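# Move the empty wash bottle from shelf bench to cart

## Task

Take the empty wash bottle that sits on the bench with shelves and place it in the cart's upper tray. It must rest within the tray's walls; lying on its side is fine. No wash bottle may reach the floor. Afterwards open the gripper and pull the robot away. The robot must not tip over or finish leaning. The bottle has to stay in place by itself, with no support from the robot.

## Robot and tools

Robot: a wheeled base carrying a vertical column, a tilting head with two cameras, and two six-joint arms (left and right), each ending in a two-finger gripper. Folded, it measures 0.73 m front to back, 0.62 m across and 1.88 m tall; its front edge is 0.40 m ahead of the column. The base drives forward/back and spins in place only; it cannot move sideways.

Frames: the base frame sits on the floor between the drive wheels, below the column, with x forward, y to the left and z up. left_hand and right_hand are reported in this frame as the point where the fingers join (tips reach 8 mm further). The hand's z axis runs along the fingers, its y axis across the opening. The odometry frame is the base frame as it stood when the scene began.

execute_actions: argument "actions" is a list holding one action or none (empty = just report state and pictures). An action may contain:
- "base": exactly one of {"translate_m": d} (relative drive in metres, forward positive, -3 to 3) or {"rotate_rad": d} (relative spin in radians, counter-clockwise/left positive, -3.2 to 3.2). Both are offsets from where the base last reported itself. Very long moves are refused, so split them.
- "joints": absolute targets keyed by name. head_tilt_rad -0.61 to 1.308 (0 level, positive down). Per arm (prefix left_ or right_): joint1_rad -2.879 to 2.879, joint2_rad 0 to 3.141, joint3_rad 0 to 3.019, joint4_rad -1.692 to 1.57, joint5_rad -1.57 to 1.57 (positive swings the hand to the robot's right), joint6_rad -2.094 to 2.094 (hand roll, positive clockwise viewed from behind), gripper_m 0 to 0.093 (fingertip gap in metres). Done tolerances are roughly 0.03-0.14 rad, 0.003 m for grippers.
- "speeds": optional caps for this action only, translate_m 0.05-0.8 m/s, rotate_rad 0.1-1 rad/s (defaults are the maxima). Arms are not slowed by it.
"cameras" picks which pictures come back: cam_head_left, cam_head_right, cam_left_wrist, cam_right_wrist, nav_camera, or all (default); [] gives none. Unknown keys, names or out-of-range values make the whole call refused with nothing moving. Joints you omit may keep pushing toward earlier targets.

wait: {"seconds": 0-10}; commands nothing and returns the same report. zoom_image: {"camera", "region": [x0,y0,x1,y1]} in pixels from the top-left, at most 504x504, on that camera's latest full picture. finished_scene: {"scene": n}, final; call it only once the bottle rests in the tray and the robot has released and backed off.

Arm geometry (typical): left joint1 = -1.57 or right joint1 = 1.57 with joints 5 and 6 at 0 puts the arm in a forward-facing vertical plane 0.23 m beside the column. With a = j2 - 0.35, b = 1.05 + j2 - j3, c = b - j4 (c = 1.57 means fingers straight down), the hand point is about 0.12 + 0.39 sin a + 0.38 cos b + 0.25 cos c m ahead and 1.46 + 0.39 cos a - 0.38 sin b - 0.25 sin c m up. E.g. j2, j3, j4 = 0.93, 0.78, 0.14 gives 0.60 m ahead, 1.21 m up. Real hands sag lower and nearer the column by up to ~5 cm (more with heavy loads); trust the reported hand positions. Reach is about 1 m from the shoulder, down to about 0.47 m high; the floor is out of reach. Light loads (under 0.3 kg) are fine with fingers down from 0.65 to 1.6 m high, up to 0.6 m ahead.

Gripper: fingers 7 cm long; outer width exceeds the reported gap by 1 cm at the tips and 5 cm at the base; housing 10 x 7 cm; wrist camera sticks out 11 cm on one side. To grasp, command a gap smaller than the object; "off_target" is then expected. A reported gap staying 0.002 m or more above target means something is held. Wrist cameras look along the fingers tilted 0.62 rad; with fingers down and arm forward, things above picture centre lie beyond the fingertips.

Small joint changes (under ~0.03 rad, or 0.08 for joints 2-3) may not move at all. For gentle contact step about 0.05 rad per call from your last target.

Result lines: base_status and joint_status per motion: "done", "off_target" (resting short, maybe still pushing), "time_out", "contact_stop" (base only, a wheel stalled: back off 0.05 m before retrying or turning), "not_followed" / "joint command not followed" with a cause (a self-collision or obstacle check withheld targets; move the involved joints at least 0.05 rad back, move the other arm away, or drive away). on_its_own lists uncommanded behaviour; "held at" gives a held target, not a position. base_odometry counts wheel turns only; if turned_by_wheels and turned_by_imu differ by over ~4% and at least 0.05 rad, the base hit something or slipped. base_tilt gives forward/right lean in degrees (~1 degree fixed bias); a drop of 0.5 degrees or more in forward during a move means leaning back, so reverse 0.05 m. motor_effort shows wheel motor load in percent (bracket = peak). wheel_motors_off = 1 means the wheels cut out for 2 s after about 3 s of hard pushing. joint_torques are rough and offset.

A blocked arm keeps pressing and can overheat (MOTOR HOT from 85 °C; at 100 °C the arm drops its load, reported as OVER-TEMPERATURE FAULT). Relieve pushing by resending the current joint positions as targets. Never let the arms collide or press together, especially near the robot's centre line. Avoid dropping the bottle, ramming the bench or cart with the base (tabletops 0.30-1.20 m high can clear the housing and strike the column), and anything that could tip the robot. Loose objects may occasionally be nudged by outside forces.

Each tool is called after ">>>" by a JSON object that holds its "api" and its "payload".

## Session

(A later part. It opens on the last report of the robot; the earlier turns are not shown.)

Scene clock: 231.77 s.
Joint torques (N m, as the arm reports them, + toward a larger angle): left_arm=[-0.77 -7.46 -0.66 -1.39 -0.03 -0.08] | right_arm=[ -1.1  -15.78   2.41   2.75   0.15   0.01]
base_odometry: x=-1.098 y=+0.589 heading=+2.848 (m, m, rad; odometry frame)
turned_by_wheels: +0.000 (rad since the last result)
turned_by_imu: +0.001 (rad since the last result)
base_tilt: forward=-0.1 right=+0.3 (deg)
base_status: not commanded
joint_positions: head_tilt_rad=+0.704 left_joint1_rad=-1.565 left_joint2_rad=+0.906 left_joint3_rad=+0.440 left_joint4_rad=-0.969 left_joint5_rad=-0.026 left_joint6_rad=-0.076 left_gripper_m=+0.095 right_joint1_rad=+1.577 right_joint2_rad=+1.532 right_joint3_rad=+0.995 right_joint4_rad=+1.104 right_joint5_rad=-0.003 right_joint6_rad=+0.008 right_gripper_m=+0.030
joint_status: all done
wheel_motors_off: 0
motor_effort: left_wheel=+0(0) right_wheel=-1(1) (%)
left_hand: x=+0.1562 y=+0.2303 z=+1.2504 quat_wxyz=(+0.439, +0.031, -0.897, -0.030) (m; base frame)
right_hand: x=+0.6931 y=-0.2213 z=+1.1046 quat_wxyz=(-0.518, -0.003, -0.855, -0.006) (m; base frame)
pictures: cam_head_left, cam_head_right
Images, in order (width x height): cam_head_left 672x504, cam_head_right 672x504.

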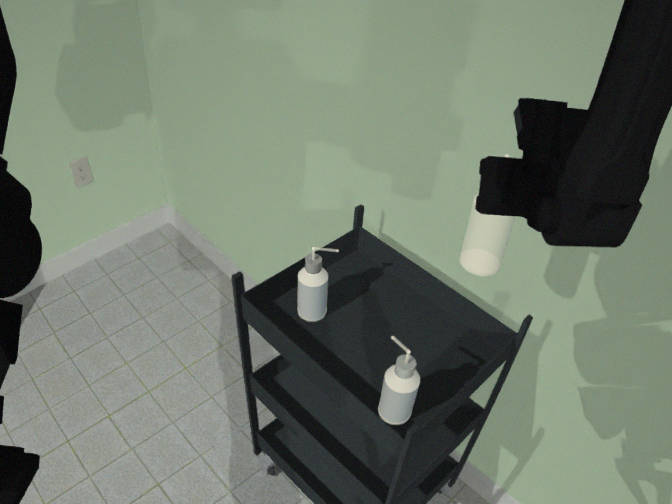

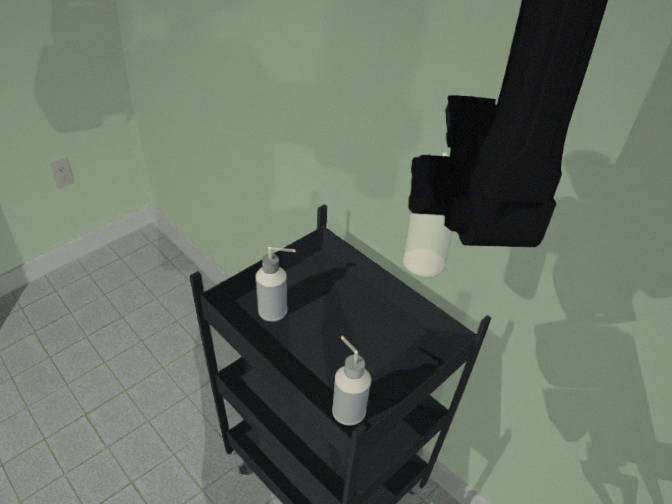

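>>> {"api": "execute_actions", "payload": {"actions": [{"joints":{"right_joint1_rad":1.65,"right_joint2_rad":1.75,"right_joint3_rad":1.15,"right_joint4_rad":1.2}}], "cameras": ["cam_head_left","cam_head_right"]}}

Scene clock: 253.53 s.
Joint torques (N m, as the arm reports them, + toward a larger angle): left_arm=[-0.48 -7.54 -0.81 -1.27 -0.04 -0.07] | right_arm=[  0.67 -17.15   1.71   2.68   0.09  -0.01]
base_odometry: x=-1.098 y=+0.589 heading=+2.848 (m, m, rad; odometry frame)
turned_by_wheels: +0.000 (rad since the last result)
turned_by_imu: +0.001 (rad since the last result)
base_tilt: forward=-0.1 right=+0.2 (deg)
base_status: not commanded
joint_positions: head_tilt_rad=+0.704 left_joint1_rad=-1.565 left_joint2_rad=+0.906 left_joint3_rad=+0.440 left_joint4_rad=-0.969 left_joint5_rad=-0.026 left_joint6_rad=-0.076 left_gripper_m=+0.095 right_joint1_rad=+1.654 right_joint2_rad=+1.768 right_joint3_rad=+1.144 right_joint4_rad=+1.178 right_joint5_rad=-0.001 right_joint6_rad=+0.008 right_gripper_m=+0.030
joint_status: all done
wheel_motors_off: 0
motor_effort: left_wheel=+0(0) right_wheel=-2(2) (%)
left_hand: x=+0.1562 y=+0.2303 z=+1.2504 quat_wxyz=(+0.439, +0.031, -0.897, -0.030) (m; base frame)
right_hand: x=+0.6813 y=-0.1684 z=+1.0185 quat_wxyz=(-0.512, -0.004, -0.858, -0.044) (m; base frame)
pictures: cam_head_left, cam_head_right
Images, in order (width x height): cam_head_left 672x504, cam_head_right 672x504.

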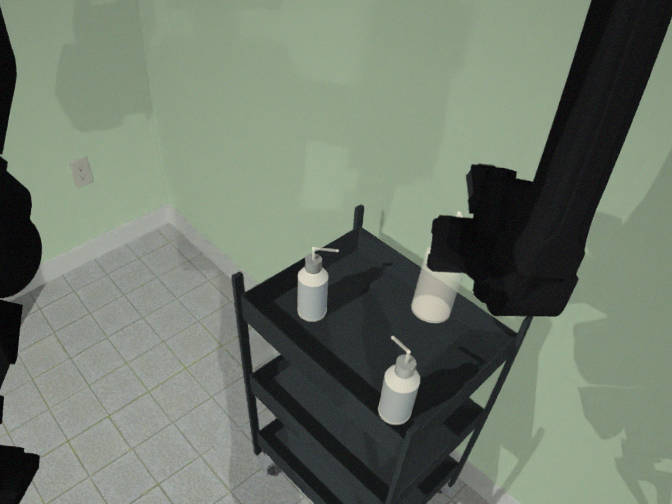

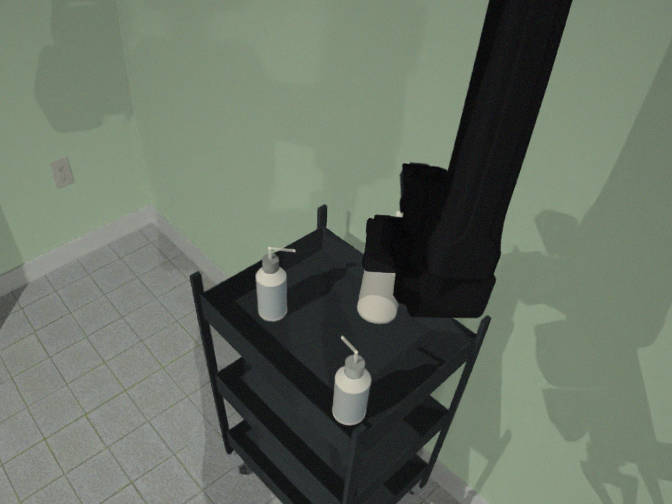

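>>> {"api": "execute_actions", "payload": {"actions": [{"joints":{"right_joint1_rad":1.62,"right_joint2_rad":1.98,"right_joint3_rad":1.55,"right_joint4_rad":1.03}}], "cameras": ["cam_head_left","cam_head_right"]}}

Scene clock: 274.63 s.
Joint torques (N m, as the arm reports them, + toward a larger angle): left_arm=[-0.56 -7.62 -0.78 -1.37 -0.04 -0.05] | right_arm=[  0.21 -18.44   3.89   1.48   0.07   0.  ]
base_odometry: x=-1.098 y=+0.589 heading=+2.848 (m, m, rad; odometry frame)
turned_by_wheels: +0.000 (rad since the last result)
turned_by_imu: +0.001 (rad since the last result)
base_tilt: forward=-0.1 right=+0.2 (deg)
base_status: not commanded
joint_positions: head_tilt_rad=+0.704 left_joint1_rad=-1.565 left_joint2_rad=+0.906 left_joint3_rad=+0.440 left_joint4_rad=-0.969 left_joint5_rad=-0.026 left_joint6_rad=-0.076 left_gripper_m=+0.095 right_joint1_rad=+1.627 right_joint2_rad=+1.991 right_joint3_rad=+1.539 right_joint4_rad=+1.041 right_joint5_rad=-0.001 right_joint6_rad=+0.008 right_gripper_m=+0.030
joint_status: all done
wheel_motors_off: 0
motor_effort: left_wheel=+1(1) right_wheel=-2(2) (%)
left_hand: x=+0.1562 y=+0.2303 z=+1.2504 quat_wxyz=(+0.439, +0.031, -0.897, -0.030) (m; base frame)
right_hand: x=+0.7550 y=-0.1810 z=+0.9390 quat_wxyz=(-0.528, -0.004, -0.849, -0.031) (m; base frame)
pictures: cam_head_left, cam_head_right
Images, in order (width x height): cam_head_left 672x504, cam_head_right 672x504.

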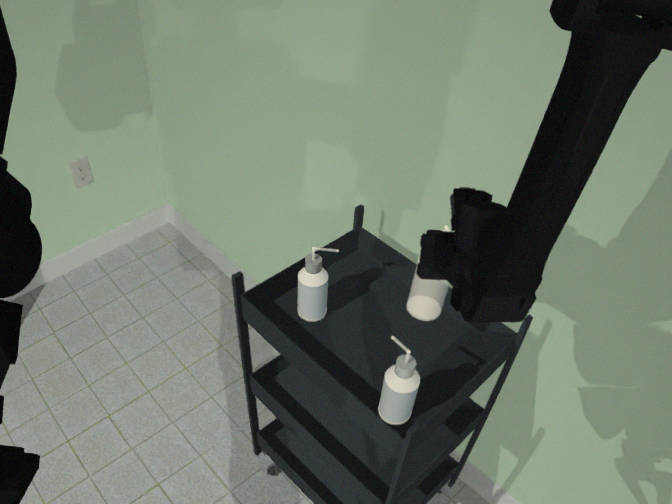

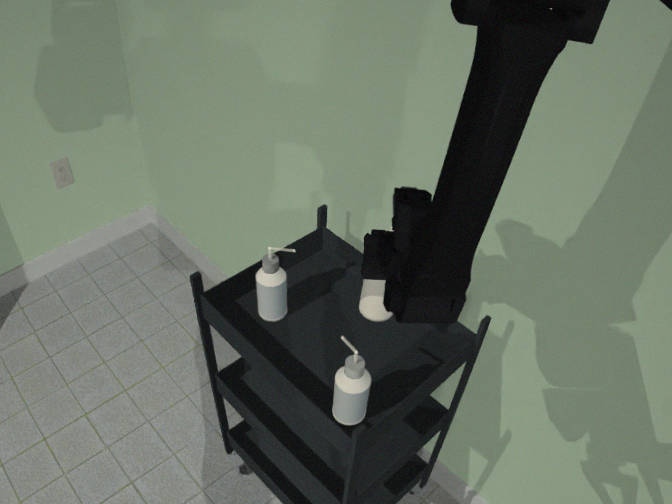

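>>> {"api": "execute_actions", "payload": {"actions": [{"joints":{"right_joint2_rad":2.19,"right_joint3_rad":1.8,"right_joint4_rad":0.99}}], "cameras": ["cam_head_left","cam_head_right"]}}

Scene clock: 282.53 s.
Joint torques (N m, as the arm reports them, + toward a larger angle): left_arm=[-0.43 -7.93 -0.73 -1.37 -0.02 -0.05] | right_arm=[  0.31 -18.56   4.74   1.34   0.06   0.  ]
base_odometry: x=-1.098 y=+0.589 heading=+2.848 (m, m, rad; odometry frame)
turned_by_wheels: +0.000 (rad since the last result)
turned_by_imu: +0.001 (rad since the last result)
base_tilt: forward=-0.1 right=+0.2 (deg)
base_status: not commanded
joint_positions: head_tilt_rad=+0.704 left_joint1_rad=-1.565 left_joint2_rad=+0.906 left_joint3_rad=+0.440 left_joint4_rad=-0.969 left_joint5_rad=-0.026 left_joint6_rad=-0.076 left_gripper_m=+0.095 right_joint1_rad=+1.627 right_joint2_rad=+2.205 right_joint3_rad=+1.782 right_joint4_rad=+1.003 right_joint5_rad=-0.001 right_joint6_rad=+0.008 right_gripper_m=+0.030
joint_status: all done
wheel_motors_off: 0
motor_effort: left_wheel=+0(1) right_wheel=-2(2) (%)
left_hand: x=+0.1562 y=+0.2303 z=+1.2504 quat_wxyz=(+0.439, +0.031, -0.897, -0.030) (m; base frame)
right_hand: x=+0.7502 y=-0.1771 z=+0.8572 quat_wxyz=(-0.524, -0.004, -0.851, -0.031) (m; base frame)
pictures: cam_head_left, cam_head_right
Images, in order (width x height): cam_head_left 672x504, cam_head_right 672x504.

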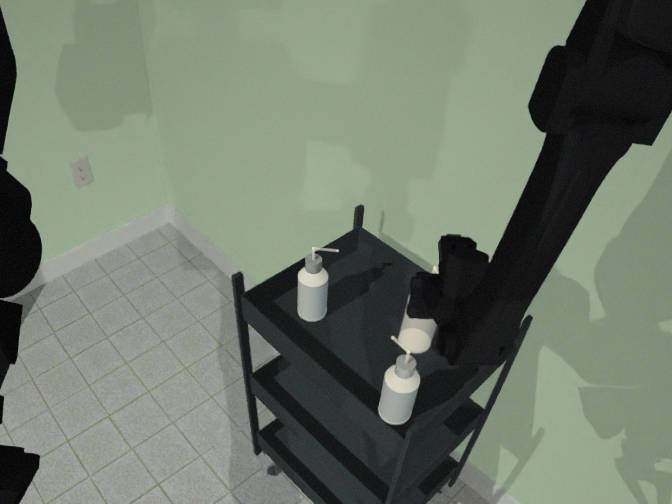

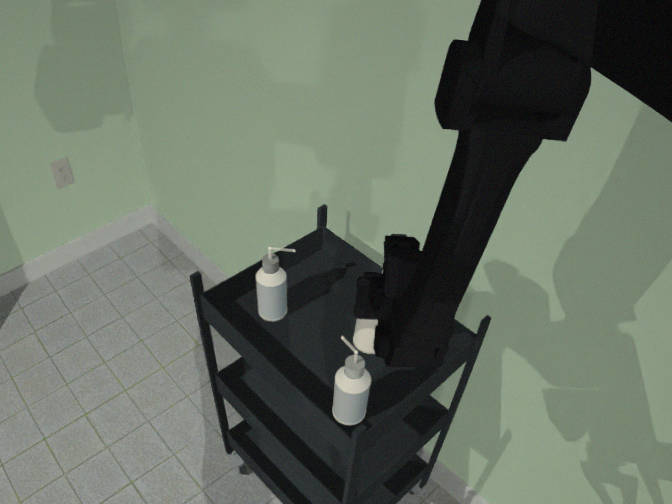

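>>> {"api": "execute_actions", "payload": {"actions": [{"joints":{"right_joint2_rad":2.4,"right_joint3_rad":1.9,"right_joint4_rad":1.45}}], "cameras": ["cam_head_left","cam_head_right"]}}

Scene clock: 297.13 s.
Joint torques (N m, as the arm reports them, + toward a larger angle): left_arm=[-0.54 -7.39 -0.76 -1.39  0.   -0.07] | right_arm=[  0.61 -16.12   3.06   3.12   0.06  -0.02]
base_odometry: x=-1.098 y=+0.589 heading=+2.848 (m, m, rad; odometry frame)
turned_by_wheels: +0.000 (rad since the last result)
turned_by_imu: +0.001 (rad since the last result)
base_tilt: forward=-0.1 right=+0.2 (deg)
base_status: not commanded
joint_positions: head_tilt_rad=+0.704 left_joint1_rad=-1.565 left_joint2_rad=+0.906 left_joint3_rad=+0.440 left_joint4_rad=-0.969 left_joint5_rad=-0.026 left_joint6_rad=-0.076 left_gripper_m=+0.095 right_joint1_rad=+1.627 right_joint2_rad=+2.416 right_joint3_rad=+1.890 right_joint4_rad=+1.418 right_joint5_rad=-0.001 right_joint6_rad=+0.008 right_gripper_m=+0.030
joint_status: all done
wheel_motors_off: 0
motor_effort: left_wheel=+1(0) right_wheel=-2(2) (%)
left_hand: x=+0.1562 y=+0.2303 z=+1.2504 quat_wxyz=(+0.439, +0.031, -0.897, -0.030) (m; base frame)
right_hand: x=+0.7035 y=-0.1782 z=+0.8534 quat_wxyz=(-0.650, -0.008, -0.759, -0.031) (m; base frame)
pictures: cam_head_left, cam_head_right
Images, in order (width x height): cam_head_left 672x504, cam_head_right 672x504.

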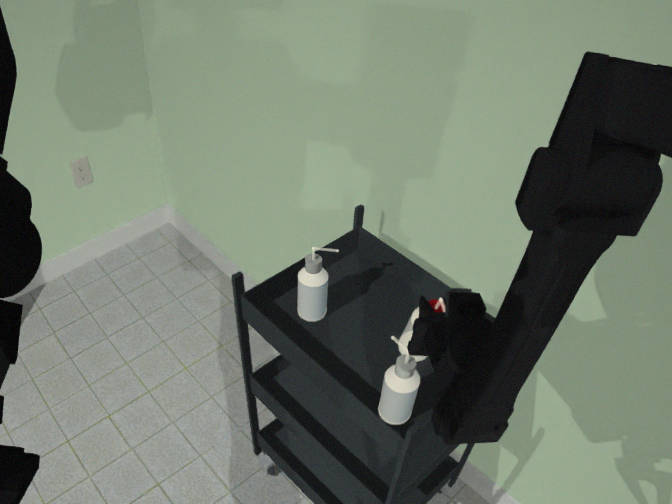

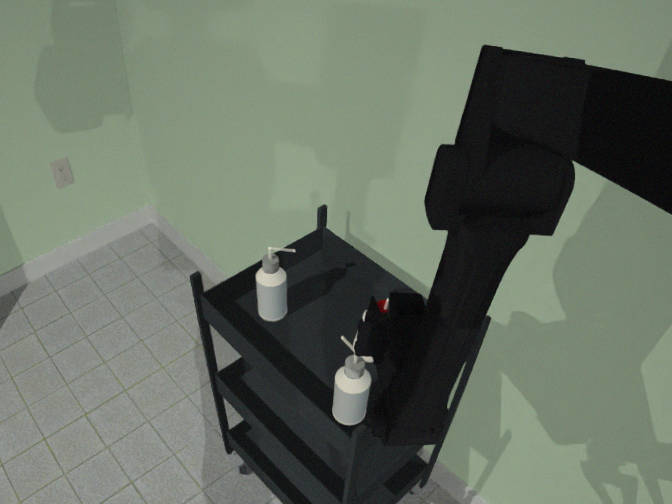

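>>> {"api": "execute_actions", "payload": {"actions": [{"joints":{"right_gripper_m":0.055}}], "cameras": ["cam_head_left","cam_right_wrist"]}}

>>> {"api": "execute_actions", "payload": {"actions": [{"joints":{"right_joint2_rad":2.05,"right_joint3_rad":1.45,"right_joint4_rad":1.4}}], "cameras": ["cam_head_left","cam_right_wrist"]}}

Scene clock: 304.43 s.
Joint torques (N m, as the arm reports them, + toward a larger angle): left_arm=[-0.03 -7.38 -0.62 -1.36 -0.02 -0.07] | right_arm=[  0.26 -16.5    3.07   2.99   0.06   0.  ]
base_odometry: x=-1.098 y=+0.589 heading=+2.848 (m, m, rad; odometry frame)
turned_by_wheels: +0.000 (rad since the last result)
turned_by_imu: +0.001 (rad since the last result)
base_tilt: forward=+0.0 right=+0.2 (deg)
base_status: not commanded
joint_positions: head_tilt_rad=+0.704 left_joint1_rad=-1.565 left_joint2_rad=+0.906 left_joint3_rad=+0.440 left_joint4_rad=-0.969 left_joint5_rad=-0.026 left_joint6_rad=-0.076 left_gripper_m=+0.095 right_joint1_rad=+1.627 right_joint2_rad=+2.416 right_joint3_rad=+1.890 right_joint4_rad=+1.420 right_joint5_rad=-0.001 right_joint6_rad=+0.008 right_gripper_m=+0.055
joint_status: all done
wheel_motors_off: 0
motor_effort: left_wheel=+0(1) right_wheel=-2(2) (%)
left_hand: x=+0.1562 y=+0.2303 z=+1.2504 quat_wxyz=(+0.439, +0.031, -0.897, -0.030) (m; base frame)
right_hand: x=+0.7036 y=-0.1783 z=+0.8539 quat_wxyz=(-0.651, -0.008, -0.759, -0.031) (m; base frame)
pictures: cam_head_left, cam_right_wrist
Images, in order (width x height): cam_head_left 672x504, cam_right_wrist 504x504.

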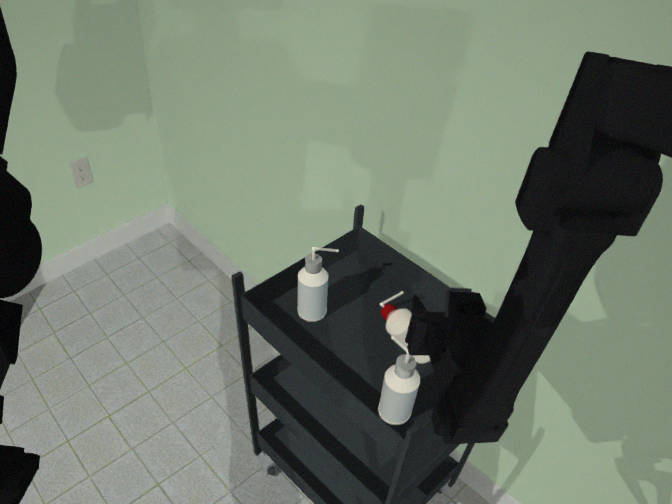

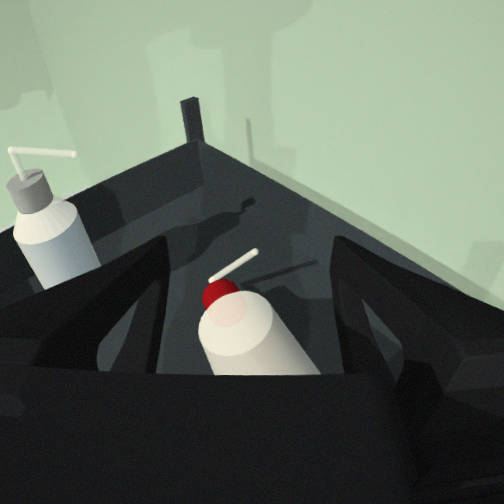

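Scene clock: 305.80 s.
Joint torques (N m, as the arm reports them, + toward a larger angle): left_arm=[-0.6  -7.23 -0.61 -1.5  -0.02 -0.07] | right_arm=[  0.27 -15.79   1.34   1.45   0.07   0.  ]
base_odometry: x=-1.098 y=+0.589 heading=+2.848 (m, m, rad; odometry frame)
turned_by_wheels: +0.000 (rad since the last result)
turned_by_imu: +0.000 (rad since the last result)
base_tilt: forward=+0.0 right=+0.2 (deg)
base_status: not commanded
joint_positions: head_tilt_rad=+0.704 left_joint1_rad=-1.565 left_joint2_rad=+0.906 left_joint3_rad=+0.440 left_joint4_rad=-0.969 left_joint5_rad=-0.026 left_joint6_rad=-0.076 left_gripper_m=+0.095 right_joint1_rad=+1.627 right_joint2_rad=+2.044 right_joint3_rad=+1.451 right_joint4_rad=+1.411 right_joint5_rad=-0.001 right_joint6_rad=+0.008 right_gripper_m=+0.055
joint_status: all done
wheel_motors_off: 0
motor_effort: left_wheel=+0(1) right_wheel=-2(2) (%)
left_hand: x=+0.1562 y=+0.2303 z=+1.2504 quat_wxyz=(+0.439, +0.031, -0.897, -0.030) (m; base frame)
right_hand: x=+0.7181 y=-0.1836 z=+0.9714 quat_wxyz=(-0.621, -0.007, -0.783, -0.031) (m; base frame)
pictures: cam_head_left, cam_right_wrist
Images, in order (width x height): cam_head_left 672x504, cam_right_wrist 504x504.

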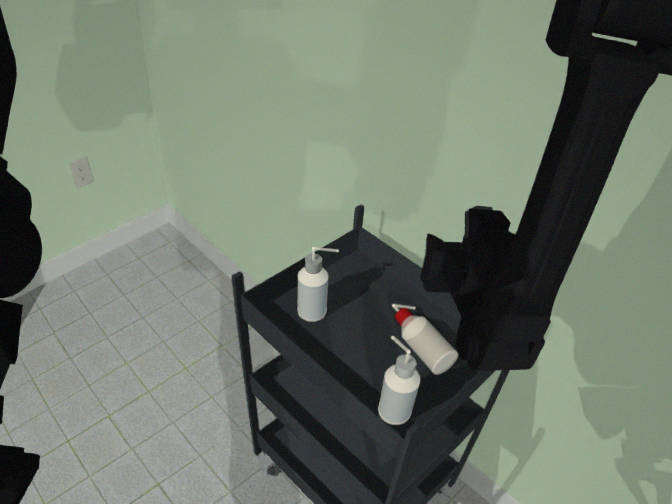

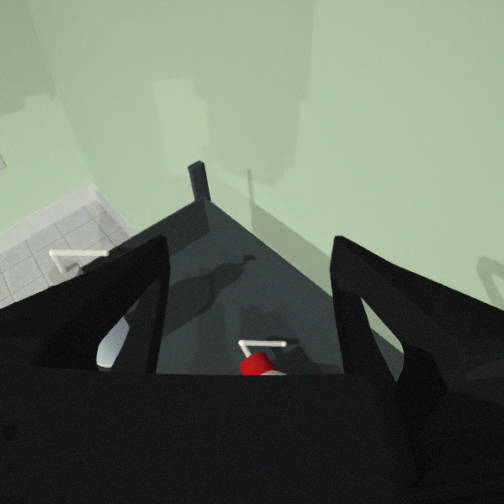

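Lying in the tray. Back away and fold.

>>> {"api": "execute_actions", "payload": {"actions": [{"base":{"translate_m":-0.5},"joints":{"right_joint1_rad":1.57,"right_joint2_rad":1.3,"right_joint3_rad":0.7,"right_joint4_rad":0.5}}], "cameras": ["cam_head_left"]}}

Scene clock: 321.80 s.
Joint torques (N m, as the arm reports them, + toward a larger angle): left_arm=[-0.55 -7.73 -0.52 -1.4  -0.03 -0.06] | right_arm=[ -0.2  -11.87   1.18   0.69   0.12   0.02]
base_odometry: x=-0.619 y=+0.445 heading=+2.849 (m, m, rad; odometry frame)
turned_by_wheels: +0.001 (rad since the last result)
turned_by_imu: +0.002 (rad since the last result)
base_tilt: forward=-0.1 right=+0.2 (deg)
base_status: done
joint_positions: head_tilt_rad=+0.704 left_joint1_rad=-1.565 left_joint2_rad=+0.906 left_joint3_rad=+0.439 left_joint4_rad=-0.969 left_joint5_rad=-0.026 left_joint6_rad=-0.076 left_gripper_m=+0.095 right_joint1_rad=+1.566 right_joint2_rad=+1.296 right_joint3_rad=+0.694 right_joint4_rad=+0.509 right_joint5_rad=-0.001 right_joint6_rad=+0.008 right_gripper_m=+0.055
joint_status: all done
wheel_motors_off: 0
motor_effort: left_wheel=+0(47) right_wheel=-1(39) (%)
left_hand: x=+0.1552 y=+0.2303 z=+1.2507 quat_wxyz=(+0.440, +0.031, -0.897, -0.030) (m; base frame)
right_hand: x=+0.5092 y=-0.2276 z=+1.0756 quat_wxyz=(-0.213, -0.005, -0.977, +0.001) (m; base frame)
pictures: cam_head_left
Images, in order (width x height): cam_head_left 672x504.

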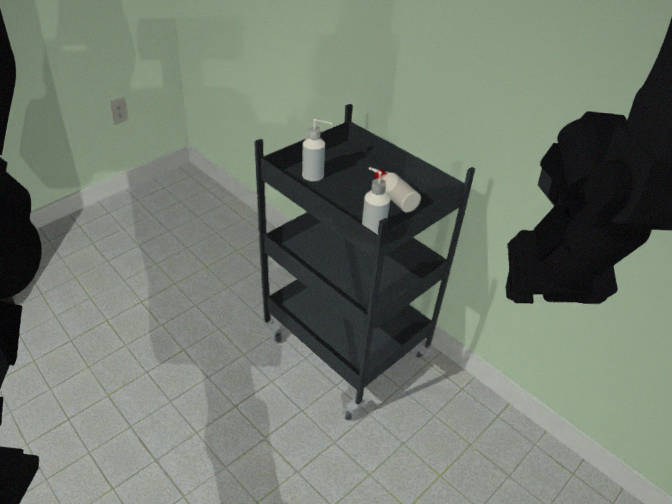

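>>> {"api": "finished_scene", "payload": {"scene": 1}}

The scene is finished: the task was done.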